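# Load a staple stick onto an open stapler's rail

## Task

Pick one stick of staples out of the tray and rest it straddling the open stapler's rail with its legs pointing down; the stapler must end up standing flat and directly on the table, the result must stay put without the robot holding anything, and the grippers must release and pull away at the end.

## Robot and tools

Robot: two arms, left_arm and right_arm, each with a parallel two-finger gripper. Scene frame: origin on the table top midway between the arms, +x out over the table, +z up, left_arm on the +y side. Bases: left_arm at (-0.011, +0.235, 0) m, right_arm at (-0.025, -0.227, 0) m, each turned slightly about z (quat_wxyz given). The names left and right do not describe sides of any image.

Gripper axes: fingers point along the gripper's +z; they open and close along its y. end_effector_position is the point between the finger pads, roughly 1 cm behind the tips. Reported hand positions can be off, more so when reaching far.

The row format, used by execute_actions and move: one flat list of 14 numbers covering both arms, each in [-1, 1]: dx, dy, dz, rx, ry, rz, opening for left_arm, then those seven for right_arm. The first six are an offset, not a pose: a target expressed in that gripper's own axes relative to its measured pose at the start of the action (for a call's first action, the last pose a result reported). Scale: 1.0 = 0.6 m for translation, 180 degrees for rotation; rx, ry, rz form one rotation vector. Opening is absolute: +1 fully open (0.093 m), -1 closed. Send zeros for an arm that should stay put (after first correcting it back if it drifted) and keep its wanted opening.

execute_actions(actions): a list of up to 15 actions; each action is a table of up to 15 rows, one row per 1/30 s step. A short table repeats its last row for the remaining steps. All rows in an action are measured from the same start pose, not chained. Empty list just returns state and images. Each step, the command is clipped to within 70 mm and 16 degrees of the measured pose, so far targets need several actions; after an action the arm coasts at most to its last clipped pose. Joint friction may leave the gripper up to about 31 mm short, and tiny commands may do nothing. Position wins over orientation when both can't be met.

move(target, speed, blocking): drives each gripper in a straight line toward the offset in target (one 14-number row, measured from the last result showing a pose). speed in m/s, 0.002 to 0.5, default 0.25; rotation up to twice that in rad/s. Duration 0.5 to 10 s; longer paths stop after 10 s short of target. Paths ignore obstacles and the other arm; grippers lag and can overshoot speed near full reach. Faster contact and targets deeper past contact press harder. Opening is sent at the start. Result adds a move: line with the ending (done, off_target, moving, held, fault) and limits (paced = pose clipped; held = a check blocked steps, after which the arm can suddenly go fast), plus distance to target. With blocking=false the result comes after 0.5 s; other motion commands are refused until a wait or stop shows the end.

wait(seconds): 0 to 10; arms hold their last command, a running move continues. stop(): brakes a running move (needs room; fingers keep moving). zoom_image(camera, region): region [x0, y0, x1, y1] in pixels, at most 504x504, cameras cam_head_left, cam_head_right, cam_high, cam_low, cam_left_wrist, cam_right_wrist (all 504x504). read_manual(section) returns only licence text. finished_scene(scene) ends the scene irreversibly and reports success; the goal must hold afterward.

Results: a state line per arm with end_effector_position (m) and end_effector_quat_wxyz in the scene frame; Hand target lines (where the controller is driving); grip_measured on the opening scale (pads meet near -0.94, each mm of object width adds about 0.0208, per-gripper offset up to 0.02); Joint positions ending with opening in metres; joint torques (offset, noisy); step readings with HELD flags; pose unreachable lines when a clearance check changed a command; FAULT and MOTOR HOT lines. To keep a grip, keep sending the same closing number; sending well below the object's width reading squeezes harder, up to about 50-62 N per pad, less on thin parts. Camera calibration (K, distortion, T_world_to_cam) is given per camera; fixed cameras may be off by up to about 2.3 degrees and 9 mm.

Joint ranges (rad): waist -2.618 to 3.054, shoulder 0 to 3.142, elbow 0 to 3.142, wrist pitch and yaw -1.571 to 1.571, wrist roll -2.094 to 2.094.

Avoid: knocking anything off the table (failure), dropping or slamming the stick, hard pushes, arms colliding with each other, tipping the stapler, and long heavy holds (motors overheat: warning at 75 °C, stop at 90 °C, arm falls at 100 °C). Random brief tugs on held parts or nudges to loose objects can happen.

Each tool is called after ">>>" as name([rows], argument=value, ...), one row to a line, values as JSON.

## Session

>>> execute_actions(actions=[])

Scene clock: 0.00 s.
left_arm: end_effector_position=(+0.2237, +0.5378, +0.1867) grip_measured=+0.985 end_effector_quat_wxyz=(-0.276, +0.689, -0.557, -0.371) | right_arm: end_effector_position=(+0.0320, -0.5534, +0.2940) grip_measured=+0.989 end_effector_quat_wxyz=(+0.727, +0.584, +0.281, +0.228)
Joint positions: left_arm=[ 0.441  1.635  1.29  -0.815 -0.898 -1.022  0.092] | right_arm=[-1.949  1.166  0.47   0.997 -1.003  1.682  0.093]
Joint velocities: left_arm=[-0.002 -0.022 -0.007 -0.037  0.037 -0.007  0.001] | right_arm=[ 0.002  0.012 -0.012 -0.051 -0.037 -0.051  0.   ]
Joint torques (N m, as the arm reports them, + toward a larger angle): no reading
Motor temperatures (°C, as the motors report them): left_arm=[23 24 22 21 24 23] | right_arm=[24 21 25 24 25 24]
Hand target (left_arm): +0.224, +0.538, +0.187; -0.276, +0.689, -0.557, -0.371
Hand target (right_arm): +0.032, -0.553, +0.294; +0.727, +0.584, +0.281, +0.228

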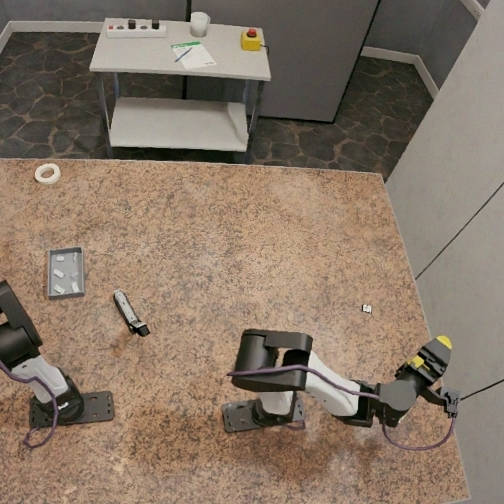

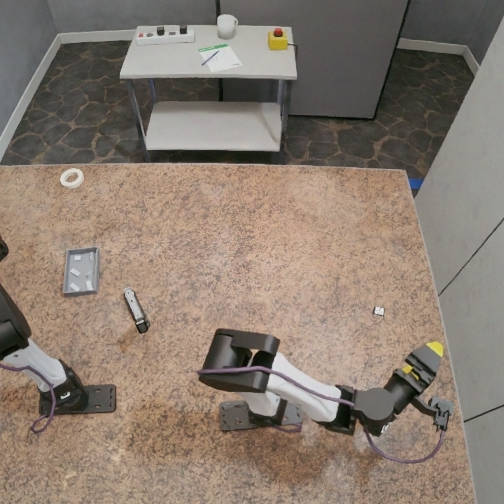

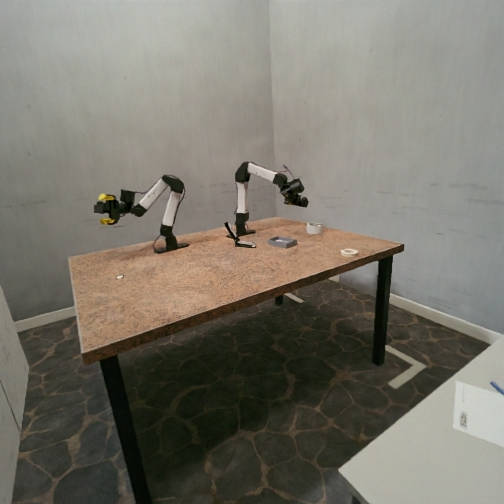

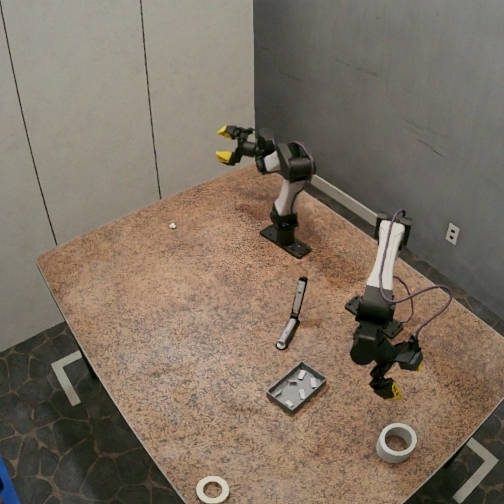

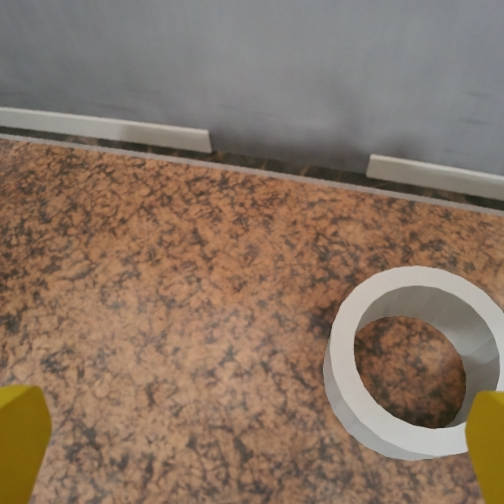

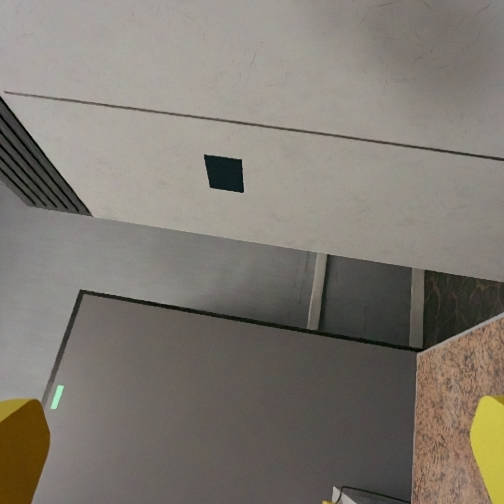

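>>> zoom_image(camera="cam_head_left", region=[30, 230, 180, 350])

>>> zoom_image(camera="cam_head_right", region=[40, 230, 190, 350])

>>> zoom_image(camera="cam_low", region=[240, 260, 360, 420])

>>> zoom_image(camera="cam_high", region=[200, 200, 320, 270])

Region (30, 230, 180, 350) of cam_head_left's 504x504 image, scaled by 3.360, with more detail than that image has; it fills the top 403 rows of this view, and the rest is white.

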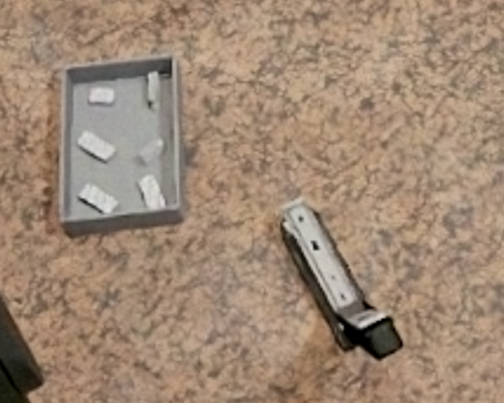

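Region (40, 230, 190, 350) of cam_head_right's 504x504 image, scaled by 3.360, with more detail than that image has; it fills the top 403 rows of this view, and the rest is white.

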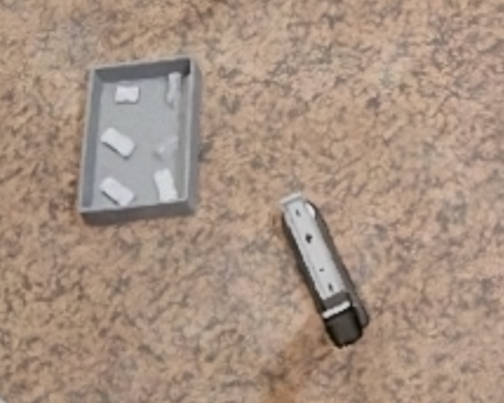

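Region (240, 260, 360, 420) of cam_low's 504x504 image, scaled by 3.150, with more detail than that image has; it fills the left 378 columns of this view, and the rest is white.

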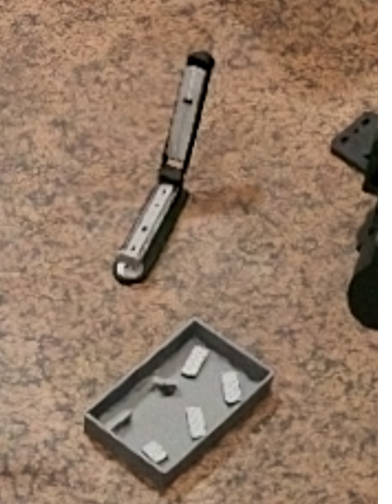

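Region (200, 200, 320, 270) of cam_high's 504x504 image, scaled by 4.200, with more detail than that image has; it fills the top 294 rows of this view, and the rest is white.

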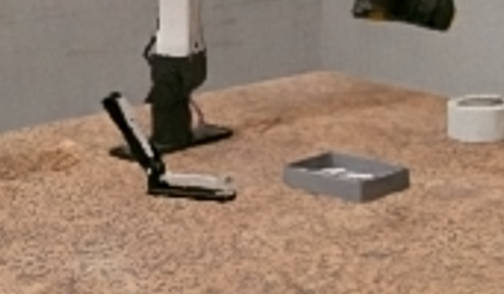

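>>> move(target=[0.30,-0.064,-0.326,0,0.306,0,1,0,0,0,0,0,0,1], speed=0.4)

Scene clock: 38.13 s.
left_arm: end_effector_position=(+0.3152, +0.2915, +0.1476) grip_measured=+0.985 end_effector_quat_wxyz=(+0.017, +0.783, -0.621, -0.013) | right_arm: end_effector_position=(+0.0320, -0.5534, +0.2940) grip_measured=+0.989 end_effector_quat_wxyz=(+0.727, +0.584, +0.281, +0.228)
Joint positions: left_arm=[ 0.053  1.838  1.684 -1.459  0.003 -1.628  0.092] | right_arm=[-1.949  1.166  0.47   0.997 -1.003  1.682  0.093]
Joint velocities: left_arm=[ 0.012  0.012  0.002 -0.066  0.051 -0.037 -0.001] | right_arm=[ 0.007 -0.002  0.002 -0.037  0.037 -0.007 -0.   ]
Joint torques (N m, as the arm reports them, + toward a larger angle): left_arm=[-0.47 -9.44  8.43  0.14 -0.01 -0.05] | right_arm=[-0.25 -3.17  8.34  1.64  0.24 -0.03]
Motor temperatures (°C, as the motors report them): left_arm=[23 30 27 23 24 23] | right_arm=[24 23 32 31 25 24]
Hand target (left_arm): +0.319, +0.288, +0.149; +0.018, +0.784, -0.620, -0.009
Hand target (right_arm): +0.032, -0.553, +0.294; +0.727, +0.584, +0.281, +0.228
Off the commanded pose (left_arm): 0.005 m, 1 deg.
Off the commanded pose (right_arm): 0.000 m, 0 deg.
move: done
camera_calibration (this result's frames):
cam_left_wrist: T_world_to_cam=[[0.969183, 0.241519, -0.0485145, -0.373412], [0.238141, -0.868167, 0.435402, 0.153122], [0.0630391, -0.433537, -0.898928, 0.324896], [0, 0, 0, 1]] pos_world=[0.304959, 0.363976, 0.207272]

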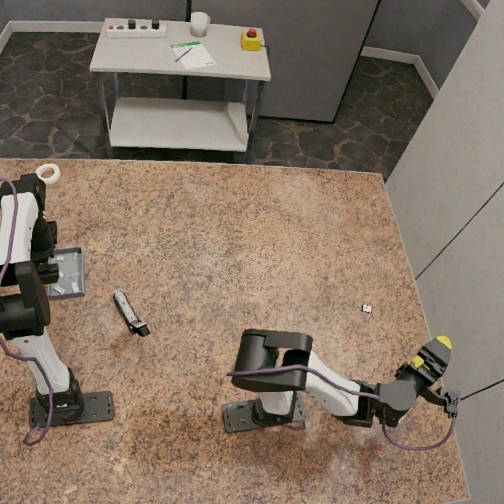

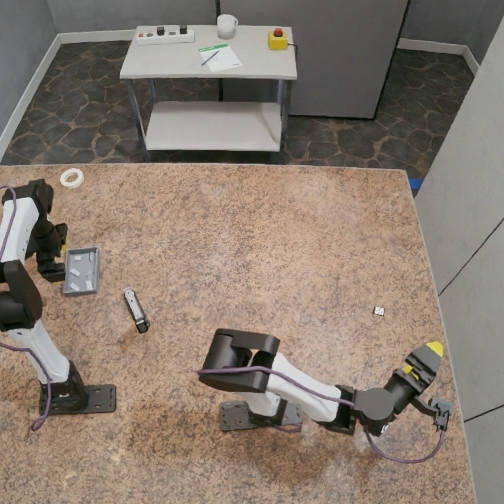

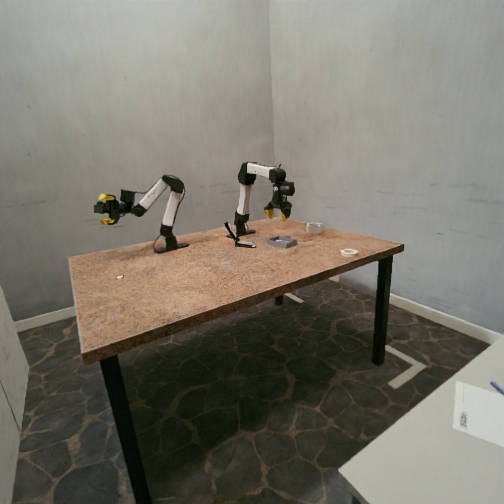

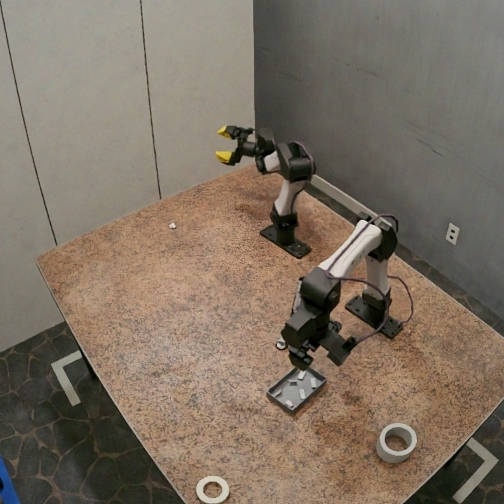

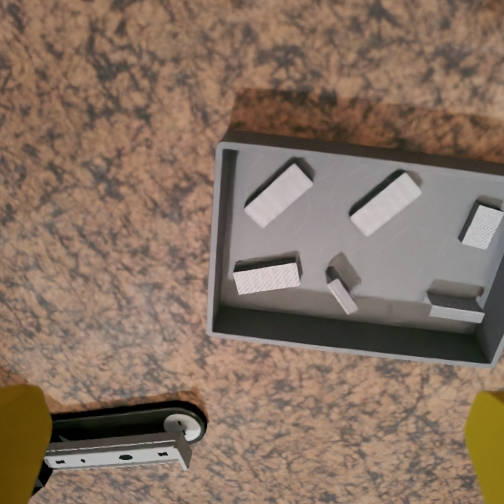

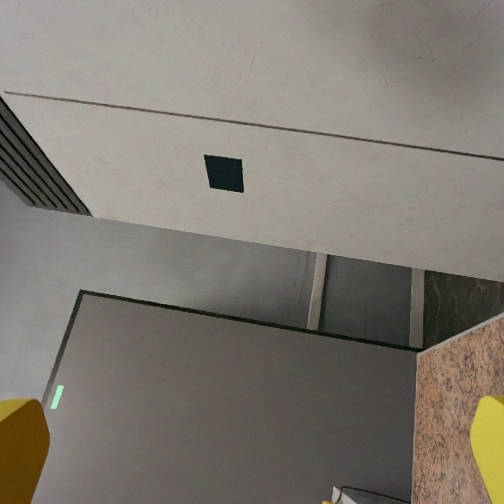

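>>> zoom_image(camera="cam_left_wrist", region=[200, 130, 504, 370])

>>> zoom_image(camera="cam_left_wrist", region=[30, 380, 230, 504])

Region (200, 130, 504, 370) of cam_left_wrist's 504x504 image, scaled by 1.658, with more detail than that image has; it fills the top 398 rows of this view, and the rest is white.

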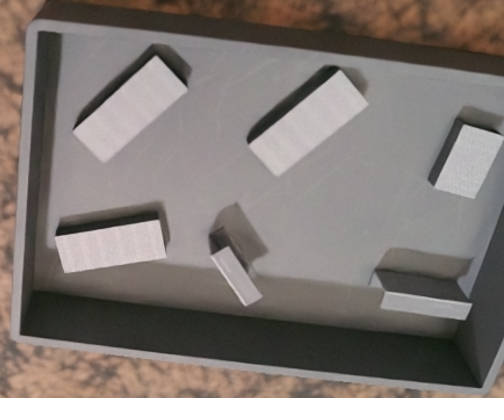

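Region (30, 380, 230, 504) of cam_left_wrist's 504x504 image, scaled by 2.520, with more detail than that image has; it fills the top 312 rows of this view, and the rest is white.

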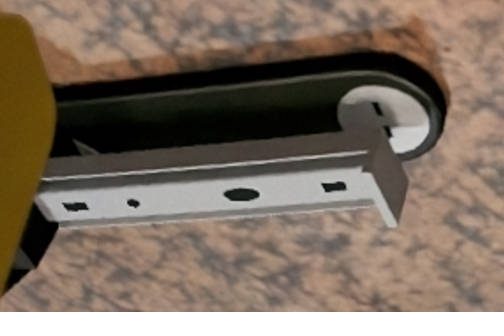

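>>> move(target=[-0.009,-0.106,0.13,0,0,0.239,-0.36,0,0,0,0,0,0,1])

Scene clock: 67.50 s.
left_arm: end_effector_position=(+0.3663, +0.3041, +0.0644) grip_measured=-0.358 end_effector_quat_wxyz=(-0.030, -0.501, +0.865, +0.008) | right_arm: end_effector_position=(+0.0320, -0.5534, +0.2940) grip_measured=+0.989 end_effector_quat_wxyz=(+0.727, +0.584, +0.281, +0.228)
Joint positions: left_arm=[ 0.063  2.081  1.692 -1.244  0.005 -0.868  0.028] | right_arm=[-1.949  1.166  0.47   0.997 -1.003  1.682  0.093]
Joint velocities: left_arm=[ 0.002 -0.012  0.002  0.037 -0.022 -0.022  0.001] | right_arm=[ 0.007  0.002  0.007 -0.022 -0.022  0.037  0.001]
Joint torques (N m, as the arm reports them, + toward a larger angle): left_arm=[  1.13 -12.13   8.57   0.25  -0.08   0.13] | right_arm=[-0.33 -3.11  8.44  1.65  0.23 -0.05]
Motor temperatures (°C, as the motors report them): left_arm=[23 33 29 22 24 23] | right_arm=[24 23 34 32 25 24]
Hand target (left_arm): +0.372, +0.311, +0.066; -0.020, -0.501, +0.865, +0.006
Hand target (right_arm): +0.032, -0.553, +0.294; +0.727, +0.584, +0.281, +0.228
Off the commanded pose (left_arm): 0.009 m, 1 deg.
Off the commanded pose (right_arm): 0.000 m, 0 deg.
move: done
camera_calibration (this result's frames):
cam_left_wrist: T_world_to_cam=[[0.87308, -0.484849, -0.0514977, -0.173691], [-0.405904, -0.781284, 0.47417, 0.395041], [-0.270135, -0.393085, -0.878926, 0.360822], [0, 0, 0, 1]] pos_world=[0.409466, 0.366259, 0.120874]

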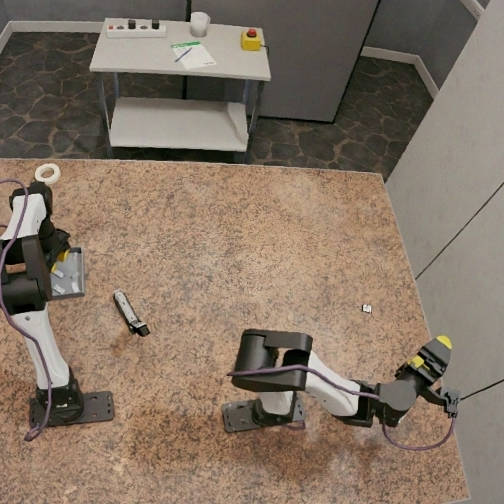

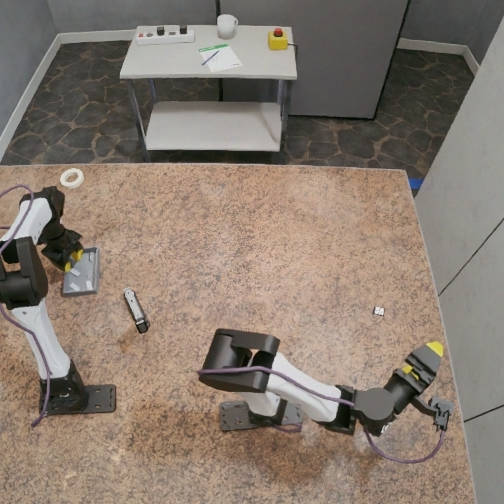

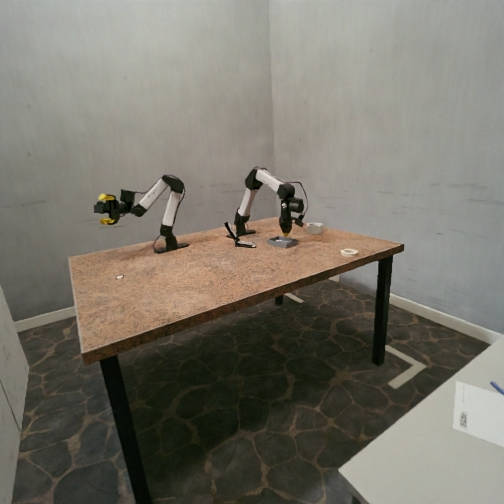

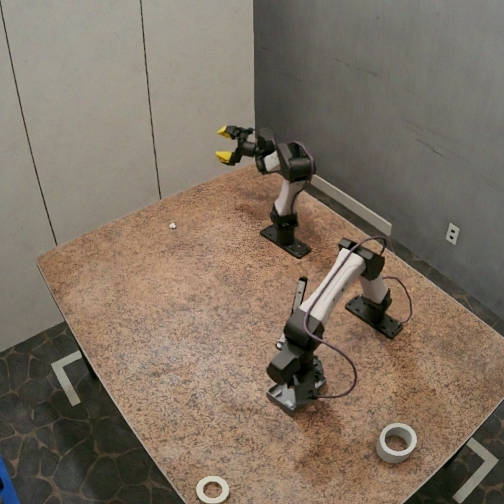

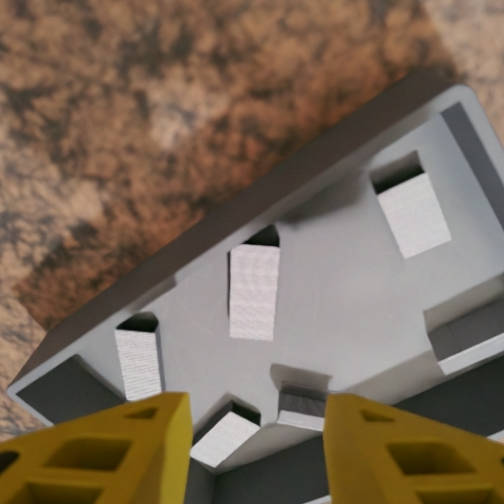

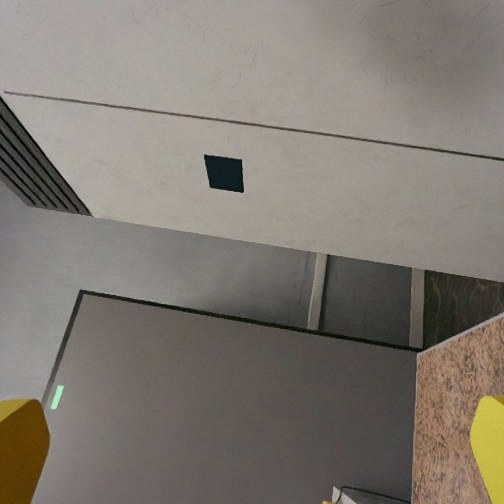

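>>> move(target=[0,0,0.078,0,0,0,-0.36,0,0,0,0,0,0,1], speed=0.08)

Scene clock: 75.97 s.
left_arm: end_effector_position=(+0.3611, +0.3029, +0.0282) grip_measured=-0.358 end_effector_quat_wxyz=(-0.034, -0.500, +0.865, +0.009) | right_arm: end_effector_position=(+0.0320, -0.5534, +0.2940) grip_measured=+0.989 end_effector_quat_wxyz=(+0.727, +0.584, +0.281, +0.228)
Joint positions: left_arm=[ 0.063  2.099  1.571 -1.113  0.006 -0.866  0.028] | right_arm=[-1.949  1.166  0.47   0.997 -1.003  1.682  0.093]
Joint velocities: left_arm=[-0.007 -0.007 -0.007 -0.066 -0.081 -0.022  0.001] | right_arm=[ 0.032 -0.007 -0.012  0.051  0.007 -0.051  0.001]
Joint torques (N m, as the arm reports them, + toward a larger angle): left_arm=[  0.09 -11.37   4.75   0.53  -0.04   0.01] | right_arm=[-0.38 -3.09  8.44  1.64  0.21 -0.02]
Motor temperatures (°C, as the motors report them): left_arm=[23 34 29 22 24 23] | right_arm=[24 23 34 33 25 24]
Hand target (left_arm): +0.363, +0.303, +0.018; -0.031, -0.501, +0.865, +0.008
Hand target (right_arm): +0.032, -0.553, +0.294; +0.727, +0.584, +0.281, +0.228
Off the commanded pose (left_arm): 0.011 m, 0 deg.
Off the commanded pose (right_arm): 0.000 m, 0 deg.
move: off_target (left_arm)
camera_calibration (this result's frames):
cam_left_wrist: T_world_to_cam=[[0.871452, -0.487248, -0.0562249, -0.170156], [-0.404647, -0.778991, 0.478992, 0.407952], [-0.277186, -0.394667, -0.876017, 0.330052], [0, 0, 0, 1]] pos_world=[0.404846, 0.365143, 0.084159]

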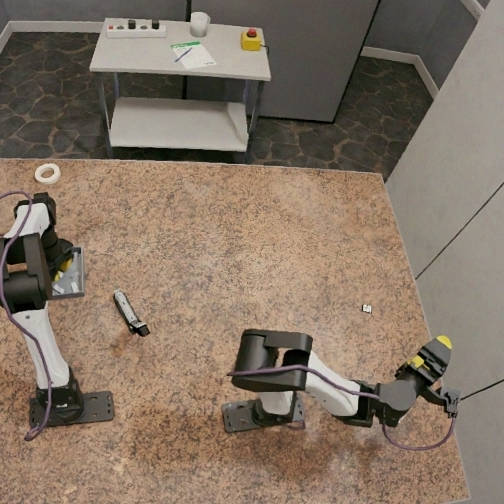

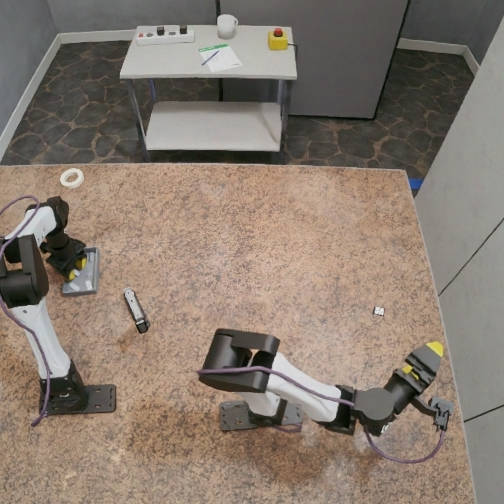

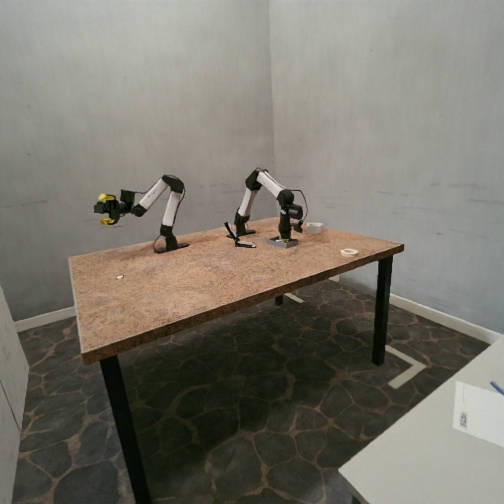

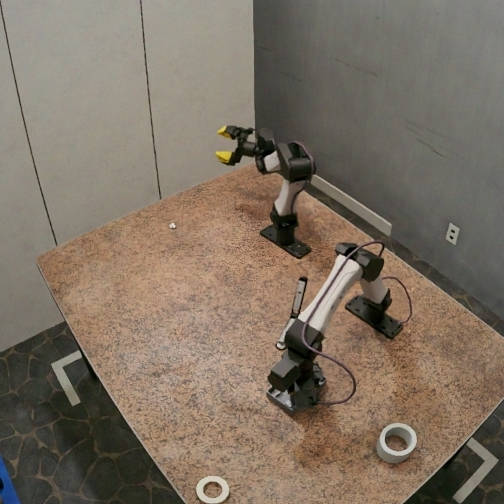

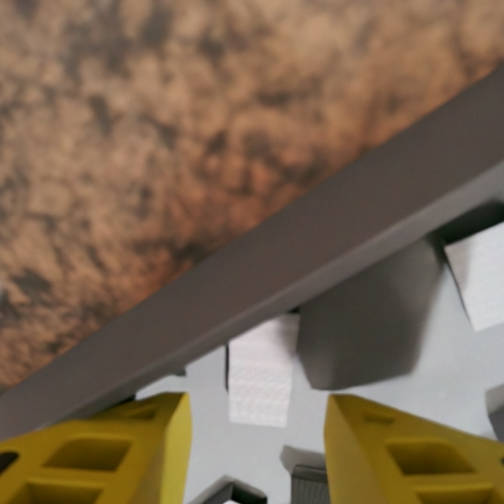

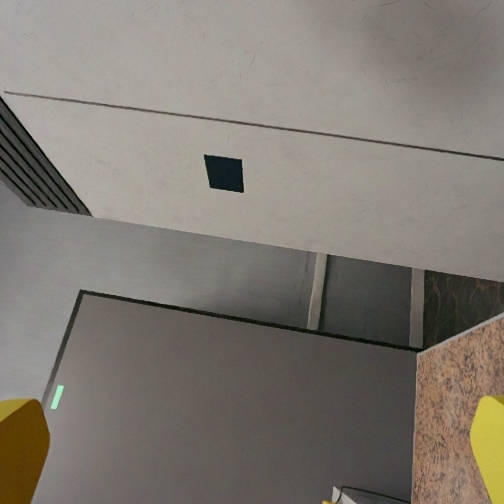

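>>> move(target=[-0.006,0,0.033,0,0,0,-0.36,0,0,0,0,0,0,1], speed=0.04)

Scene clock: 86.30 s.
left_arm: end_effector_position=(+0.3618, +0.3031, +0.0265) grip_measured=-0.358 end_effector_quat_wxyz=(-0.032, -0.500, +0.865, +0.008) | right_arm: end_effector_position=(+0.0320, -0.5534, +0.2940) grip_measured=+0.989 end_effector_quat_wxyz=(+0.727, +0.584, +0.281, +0.228)
Joint positions: left_arm=[ 0.063  2.099  1.565 -1.102  0.006 -0.866  0.028] | right_arm=[-1.949  1.166  0.47   0.997 -1.003  1.682  0.093]
Joint velocities: left_arm=[0.007 0.012 0.007 0.11  0.066 0.022 0.001] | right_arm=[-0.027 -0.007 -0.012  0.022 -0.11  -0.022  0.   ]
Joint torques (N m, as the arm reports them, + toward a larger angle): left_arm=[  0.71 -10.22   3.6    0.66  -0.06   0.09] | right_arm=[-0.28 -3.02  8.31  1.64  0.25 -0.05]
Motor temperatures (°C, as the motors report them): left_arm=[23 36 28 22 24 23] | right_arm=[24 23 35 33 25 24]
Hand target (left_arm): +0.361, +0.306, +0.009; -0.034, -0.500, +0.865, +0.009
Hand target (right_arm): +0.032, -0.553, +0.294; +0.727, +0.584, +0.281, +0.228
Off the commanded pose (left_arm): 0.018 m, 0 deg.
Off the commanded pose (right_arm): 0.000 m, 0 deg.
move: off_target (left_arm)
camera_calibration (this result's frames):
cam_left_wrist: T_world_to_cam=[[0.871717, -0.487199, -0.0524128, -0.171022], [-0.406977, -0.779421, 0.476311, 0.410179], [-0.27291, -0.393878, -0.877713, 0.327119], [0, 0, 0, 1]] pos_world=[0.40529, 0.365226, 0.0827795]

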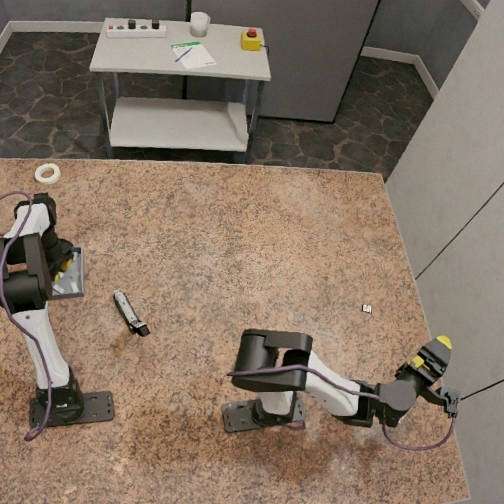

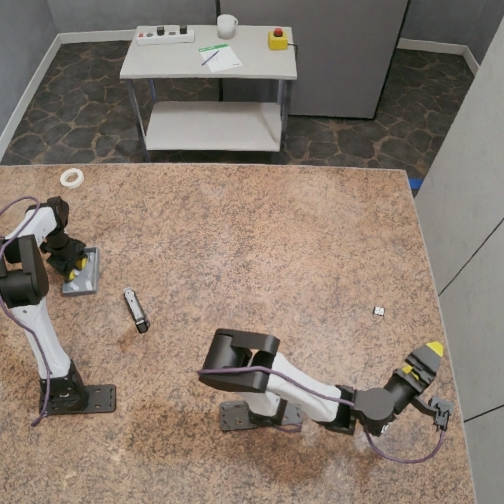

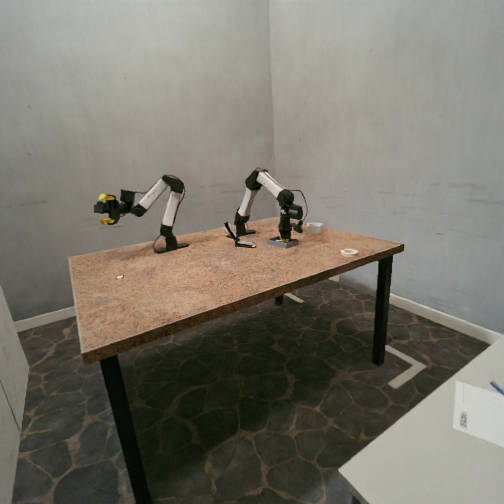

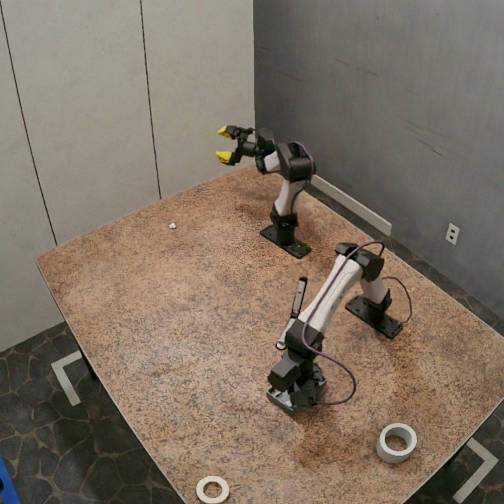

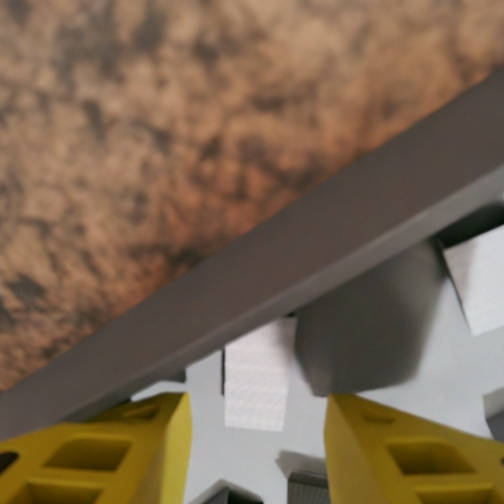

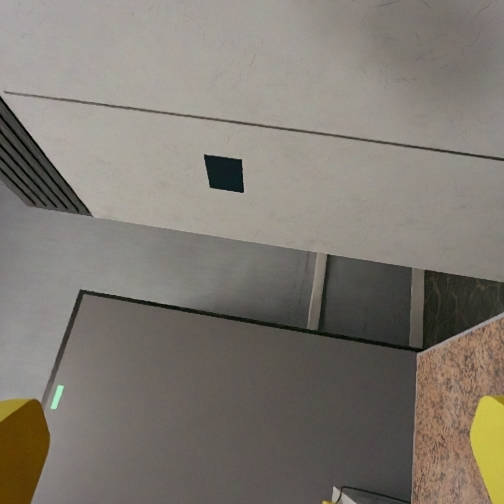

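>>> execute_actions([
  [[0,0,-0.005,0,0,0,-0.36,0,0,0,0,0,0,1]],
  [[0,0,0,0,0,0,-0.6,0,0,0,0,0,0,1]],
  [[0,0,0,0,0,0,-0.8,0,0,0,0,0,0,1]],
  [[0,0,0,0,0,0,-0.8,0,0,0,0,0,0,1]],
])

>>> move(target=[0,0,-0.12,0,0,0,-0.8,0,0,0,0,0,0,1], speed=0.1)

Scene clock: 97.43 s.
left_arm: end_effector_position=(+0.3615, +0.3029, +0.0280) grip_measured=-0.798 end_effector_quat_wxyz=(-0.032, -0.500, +0.865, +0.008) | right_arm: end_effector_position=(+0.0320, -0.5534, +0.2940) grip_measured=+0.989 end_effector_quat_wxyz=(+0.727, +0.584, +0.281, +0.228)
Joint positions: left_arm=[ 0.063  2.096  1.566 -1.105  0.007 -0.866  0.007] | right_arm=[-1.949  1.166  0.47   0.997 -1.003  1.682  0.093]
Joint velocities: left_arm=[ 0.002 -0.012 -0.002 -0.066  0.007 -0.022  0.   ] | right_arm=[-0.007 -0.007 -0.012  0.066  0.037 -0.007 -0.001]
Joint torques (N m, as the arm reports them, + toward a larger angle): left_arm=[  0.14 -12.67   6.85   0.18  -0.04   0.03] | right_arm=[-0.22 -3.07  8.35  1.69  0.24 -0.03]
Motor temperatures (°C, as the motors report them): left_arm=[23 36 28 22 24 23] | right_arm=[24 23 35 34 25 24]
Hand target (left_arm): +0.362, +0.303, +0.028; -0.032, -0.500, +0.865, +0.008
Hand target (right_arm): +0.032, -0.553, +0.294; +0.727, +0.584, +0.281, +0.228
Off the commanded pose (left_arm): 0.000 m, 0 deg.
Off the commanded pose (right_arm): 0.000 m, 0 deg.
Step readings (end_effector_position; steps 1 to 15: 1st action; 16 to 30: 2nd action; 31 to 45: 3rd action; 46 to 60: 4th action):
0: left_arm (+0.3618, +0.3031, +0.0265) | right_arm (+0.0320, -0.5534, +0.2940)
1: left_arm (+0.3616, +0.3030, +0.0275) | right_arm (+0.0320, -0.5534, +0.2940)
2: left_arm (+0.3616, +0.3030, +0.0279) | right_arm (+0.0320, -0.5534, +0.2940)
4: left_arm (+0.3616, +0.3030, +0.0279) | right_arm (+0.0320, -0.5534, +0.2940)
8: left_arm (+0.3615, +0.3029, +0.0280) | right_arm (+0.0320, -0.5534, +0.2940)
15: left_arm (+0.3615, +0.3029, +0.0280) | right_arm (+0.0320, -0.5534, +0.2940)
16: left_arm (+0.3615, +0.3029, +0.0280) | right_arm (+0.0320, -0.5534, +0.2940)
17: left_arm (+0.3615, +0.3029, +0.0280) | right_arm (+0.0320, -0.5534, +0.2940)
19: left_arm (+0.3615, +0.3029, +0.0280) | right_arm (+0.0320, -0.5534, +0.2940)
23: left_arm (+0.3615, +0.3029, +0.0280) | right_arm (+0.0320, -0.5534, +0.2940)
30: left_arm (+0.3615, +0.3029, +0.0280) | right_arm (+0.0320, -0.5534, +0.2940)
31: left_arm (+0.3615, +0.3029, +0.0280) | right_arm (+0.0320, -0.5534, +0.2940)
32: left_arm (+0.3615, +0.3029, +0.0280) | right_arm (+0.0320, -0.5534, +0.2940)
34: left_arm (+0.3615, +0.3029, +0.0280) | right_arm (+0.0320, -0.5534, +0.2940)
38: left_arm (+0.3615, +0.3029, +0.0280) | right_arm (+0.0320, -0.5534, +0.2940)
45: left_arm (+0.3615, +0.3029, +0.0280) | right_arm (+0.0320, -0.5534, +0.2940)
46: left_arm (+0.3615, +0.3029, +0.0280) | right_arm (+0.0320, -0.5534, +0.2940)
47: left_arm (+0.3615, +0.3029, +0.0280) | right_arm (+0.0320, -0.5534, +0.2940)
49: left_arm (+0.3615, +0.3029, +0.0280) | right_arm (+0.0320, -0.5534, +0.2940)
53: left_arm (+0.3615, +0.3029, +0.0280) | right_arm (+0.0320, -0.5534, +0.2940)
60: end_effector_position above
camera_calibration (this result's frames):
cam_left_wrist: T_world_to_cam=[[0.871752, -0.487193, -0.0518769, -0.170788], [-0.407169, -0.779286, 0.476368, 0.409327], [-0.27251, -0.394152, -0.877714, 0.328174], [0, 0, 0, 1]] pos_world=[0.404981, 0.365126, 0.0841928]

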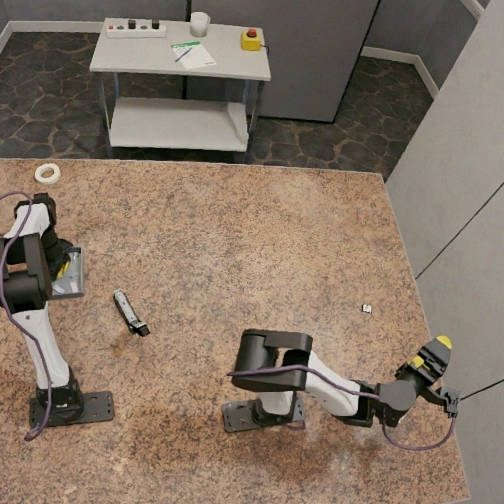

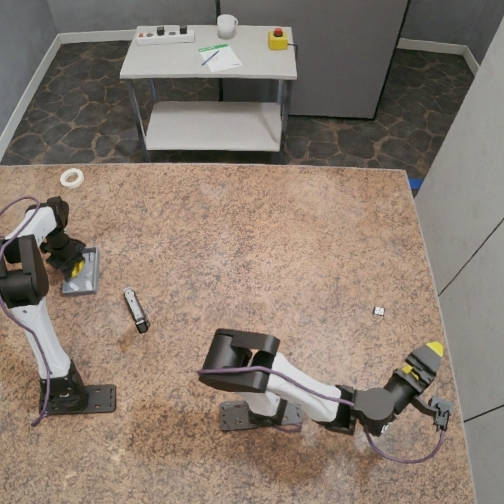

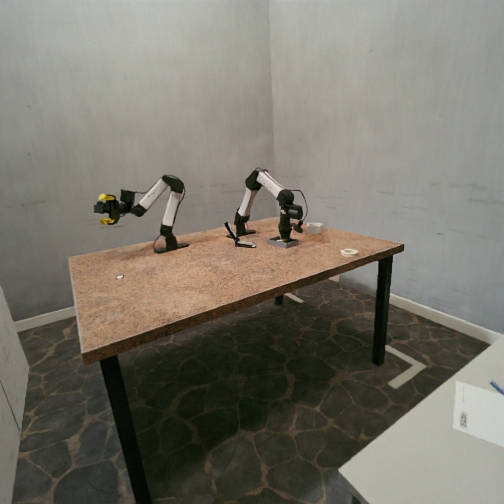

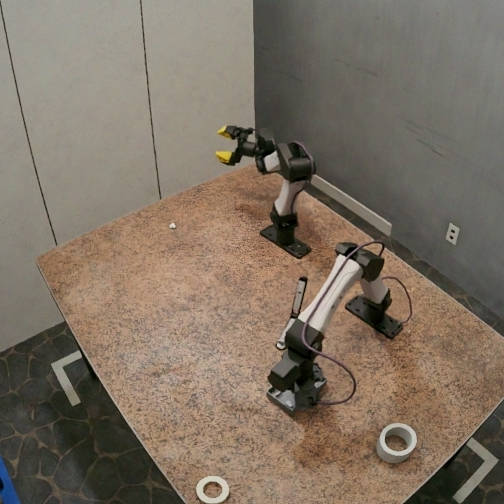

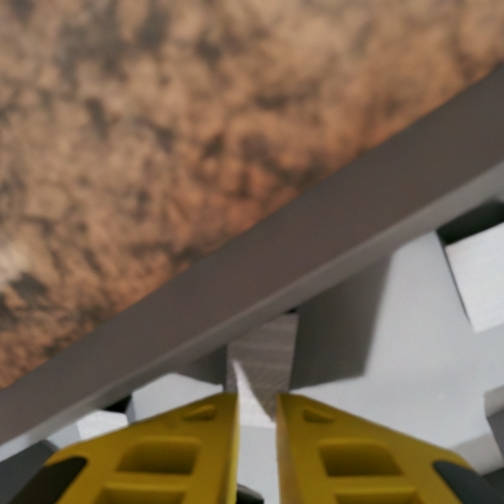

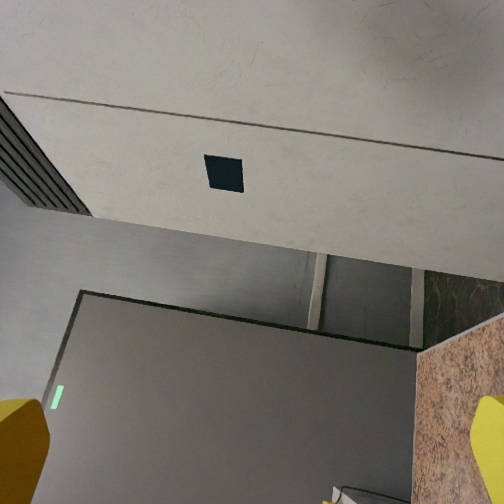

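Scene clock: 98.70 s.
left_arm: end_effector_position=(+0.3646, +0.3035, +0.0917) grip_measured=-0.798 end_effector_quat_wxyz=(-0.039, -0.500, +0.865, +0.011) | right_arm: end_effector_position=(+0.0320, -0.5534, +0.2940) grip_measured=+0.989 end_effector_quat_wxyz=(+0.727, +0.584, +0.281, +0.228)
Joint positions: left_arm=[ 0.063  2.082  1.8   -1.371  0.007 -0.866  0.007] | right_arm=[-1.949  1.166  0.47   0.997 -1.003  1.682  0.093]
Joint velocities: left_arm=[ 0.007 -0.007 -0.007 -0.007  0.022 -0.037 -0.   ] | right_arm=[ 0.002  0.012  0.002  0.037 -0.022  0.022 -0.001]
Joint torques (N m, as the arm reports them, + toward a larger angle): left_arm=[  0.16 -13.95   8.53   0.08  -0.05   0.06] | right_arm=[-0.2  -2.99  8.26  1.61  0.25 -0.04]
Motor temperatures (°C, as the motors report them): left_arm=[23 37 28 22 24 23] | right_arm=[24 23 35 34 25 24]
Hand target (left_arm): +0.366, +0.304, +0.100; -0.031, -0.500, +0.865, +0.008
Hand target (right_arm): +0.032, -0.553, +0.294; +0.727, +0.584, +0.281, +0.228
Off the commanded pose (left_arm): 0.008 m, 1 deg.
Off the commanded pose (right_arm): 0.000 m, 0 deg.
move: done
camera_calibration (this result's frames):
cam_left_wrist: T_world_to_cam=[[0.870789, -0.487371, -0.0647742, -0.168276], [-0.399231, -0.777821, 0.485395, 0.376485], [-0.28695, -0.396817, -0.871892, 0.390691], [0, 0, 0, 1]] pos_world=[0.408947, 0.365858, 0.146996]

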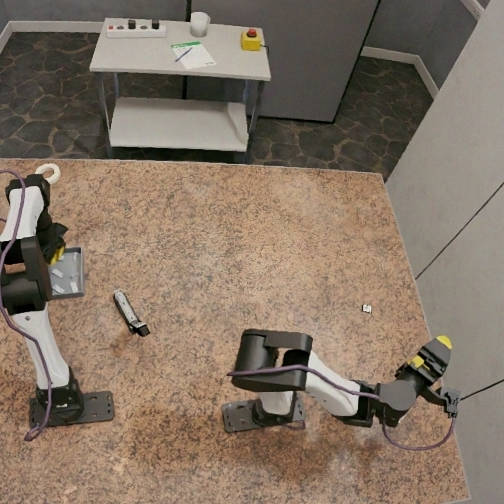

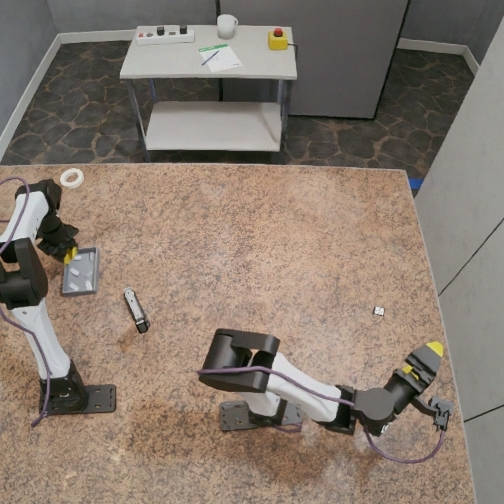

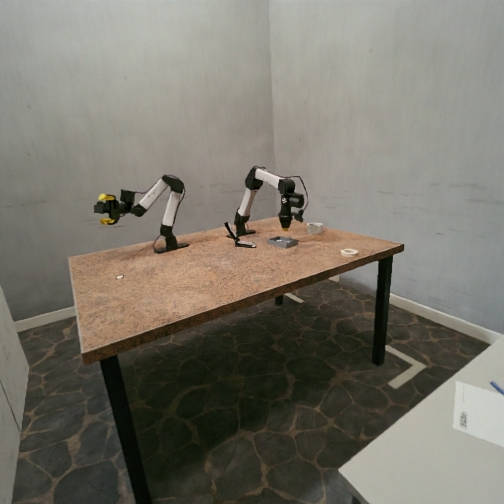

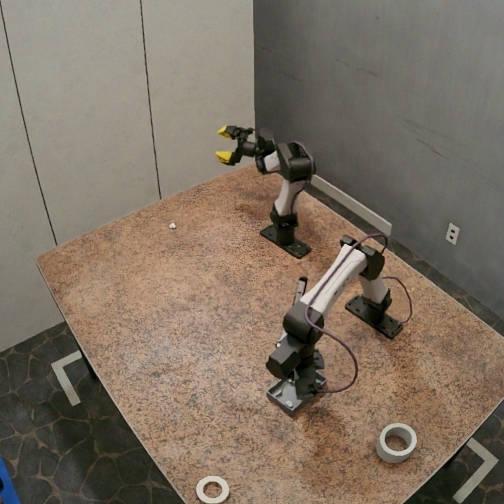

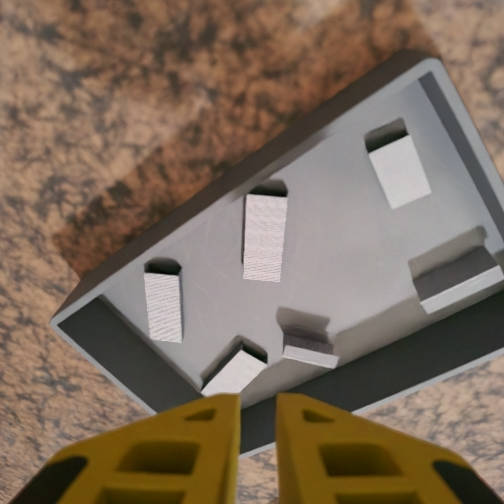

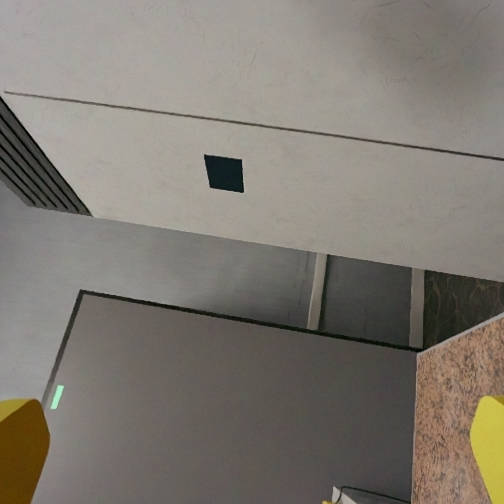

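>>> move(target=[0.006,-0.008,0.11,0,0,0,-0.5,0,0,0,0,0,0,1], speed=0.08)

Scene clock: 110.43 s.
left_arm: end_effector_position=(+0.3616, +0.3030, +0.0304) grip_measured=-0.502 end_effector_quat_wxyz=(-0.037, -0.502, +0.864, +0.010) | right_arm: end_effector_position=(+0.0320, -0.5534, +0.2940) grip_measured=+0.989 end_effector_quat_wxyz=(+0.727, +0.584, +0.281, +0.228)
Joint positions: left_arm=[ 0.063  2.104  1.588 -1.131  0.007 -0.871  0.021] | right_arm=[-1.949  1.166  0.47   0.997 -1.003  1.682  0.093]
Joint velocities: left_arm=[-0.002  0.007 -0.007  0.007 -0.007  0.007 -0.001] | right_arm=[-0.007  0.007 -0.017 -0.007  0.007 -0.037  0.   ]
Joint torques (N m, as the arm reports them, + toward a larger angle): left_arm=[ -1.04 -12.33   5.67   0.24  -0.04  -0.03] | right_arm=[-0.43 -3.12  8.43  1.65  0.25 -0.01]
Motor temperatures (°C, as the motors report them): left_arm=[23 39 29 22 24 23] | right_arm=[24 23 36 35 25 24]
Hand target (left_arm): +0.361, +0.297, +0.026; -0.039, -0.500, +0.865, +0.010
Hand target (right_arm): +0.032, -0.553, +0.294; +0.727, +0.584, +0.281, +0.228
Off the commanded pose (left_arm): 0.008 m, 0 deg.
Off the commanded pose (right_arm): 0.000 m, 0 deg.
move: done
camera_calibration (this result's frames):
cam_left_wrist: T_world_to_cam=[[0.873695, -0.482641, -0.0609572, -0.172556], [-0.39757, -0.780608, 0.482275, 0.404993], [-0.280349, -0.397126, -0.873896, 0.333941], [0, 0, 0, 1]] pos_world=[0.405395, 0.365475, 0.0859934]

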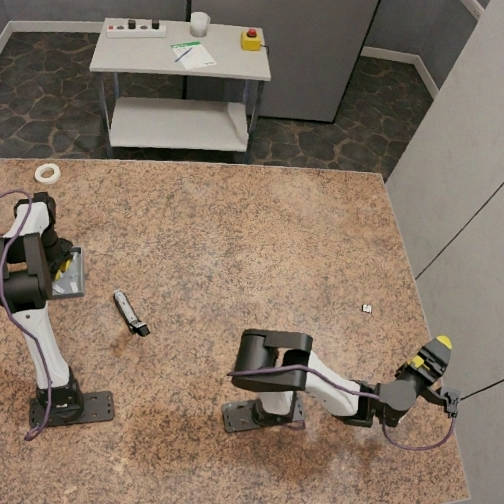

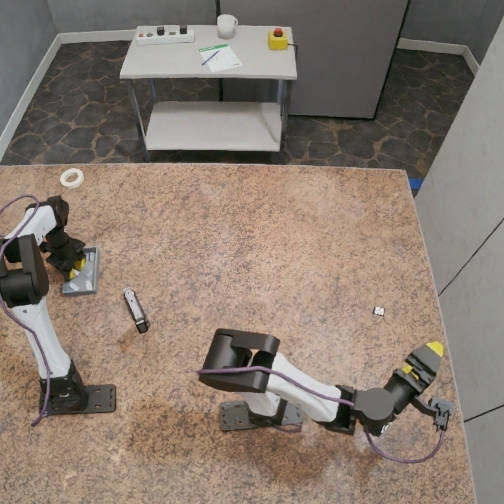

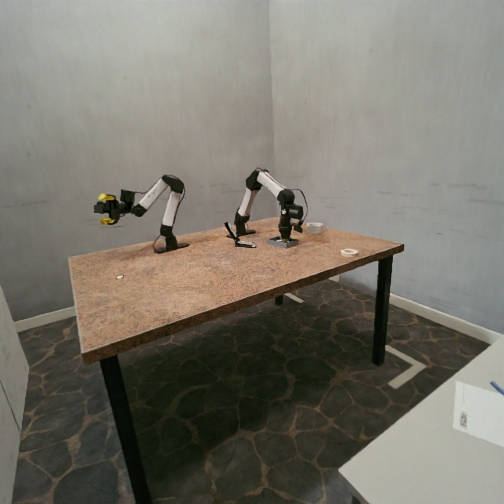

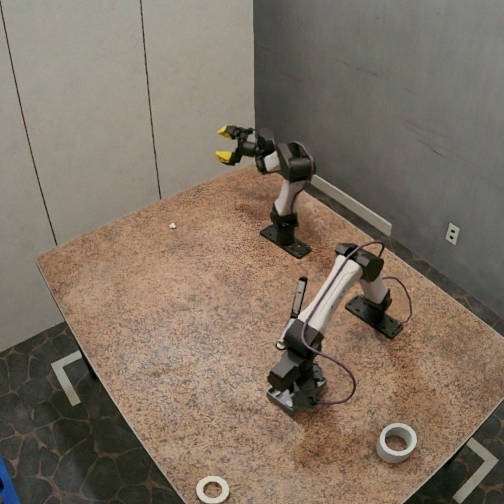

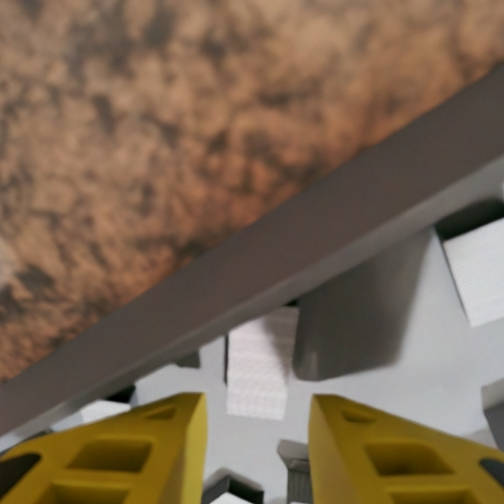

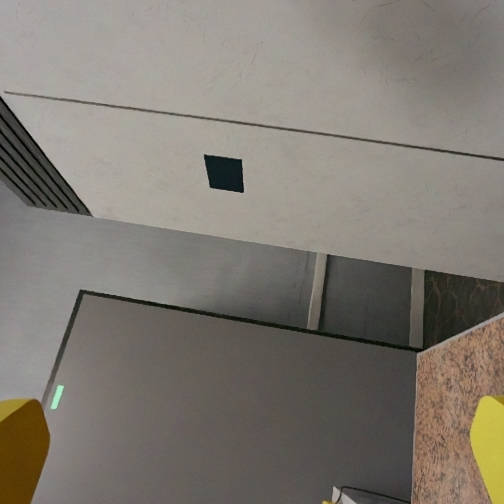

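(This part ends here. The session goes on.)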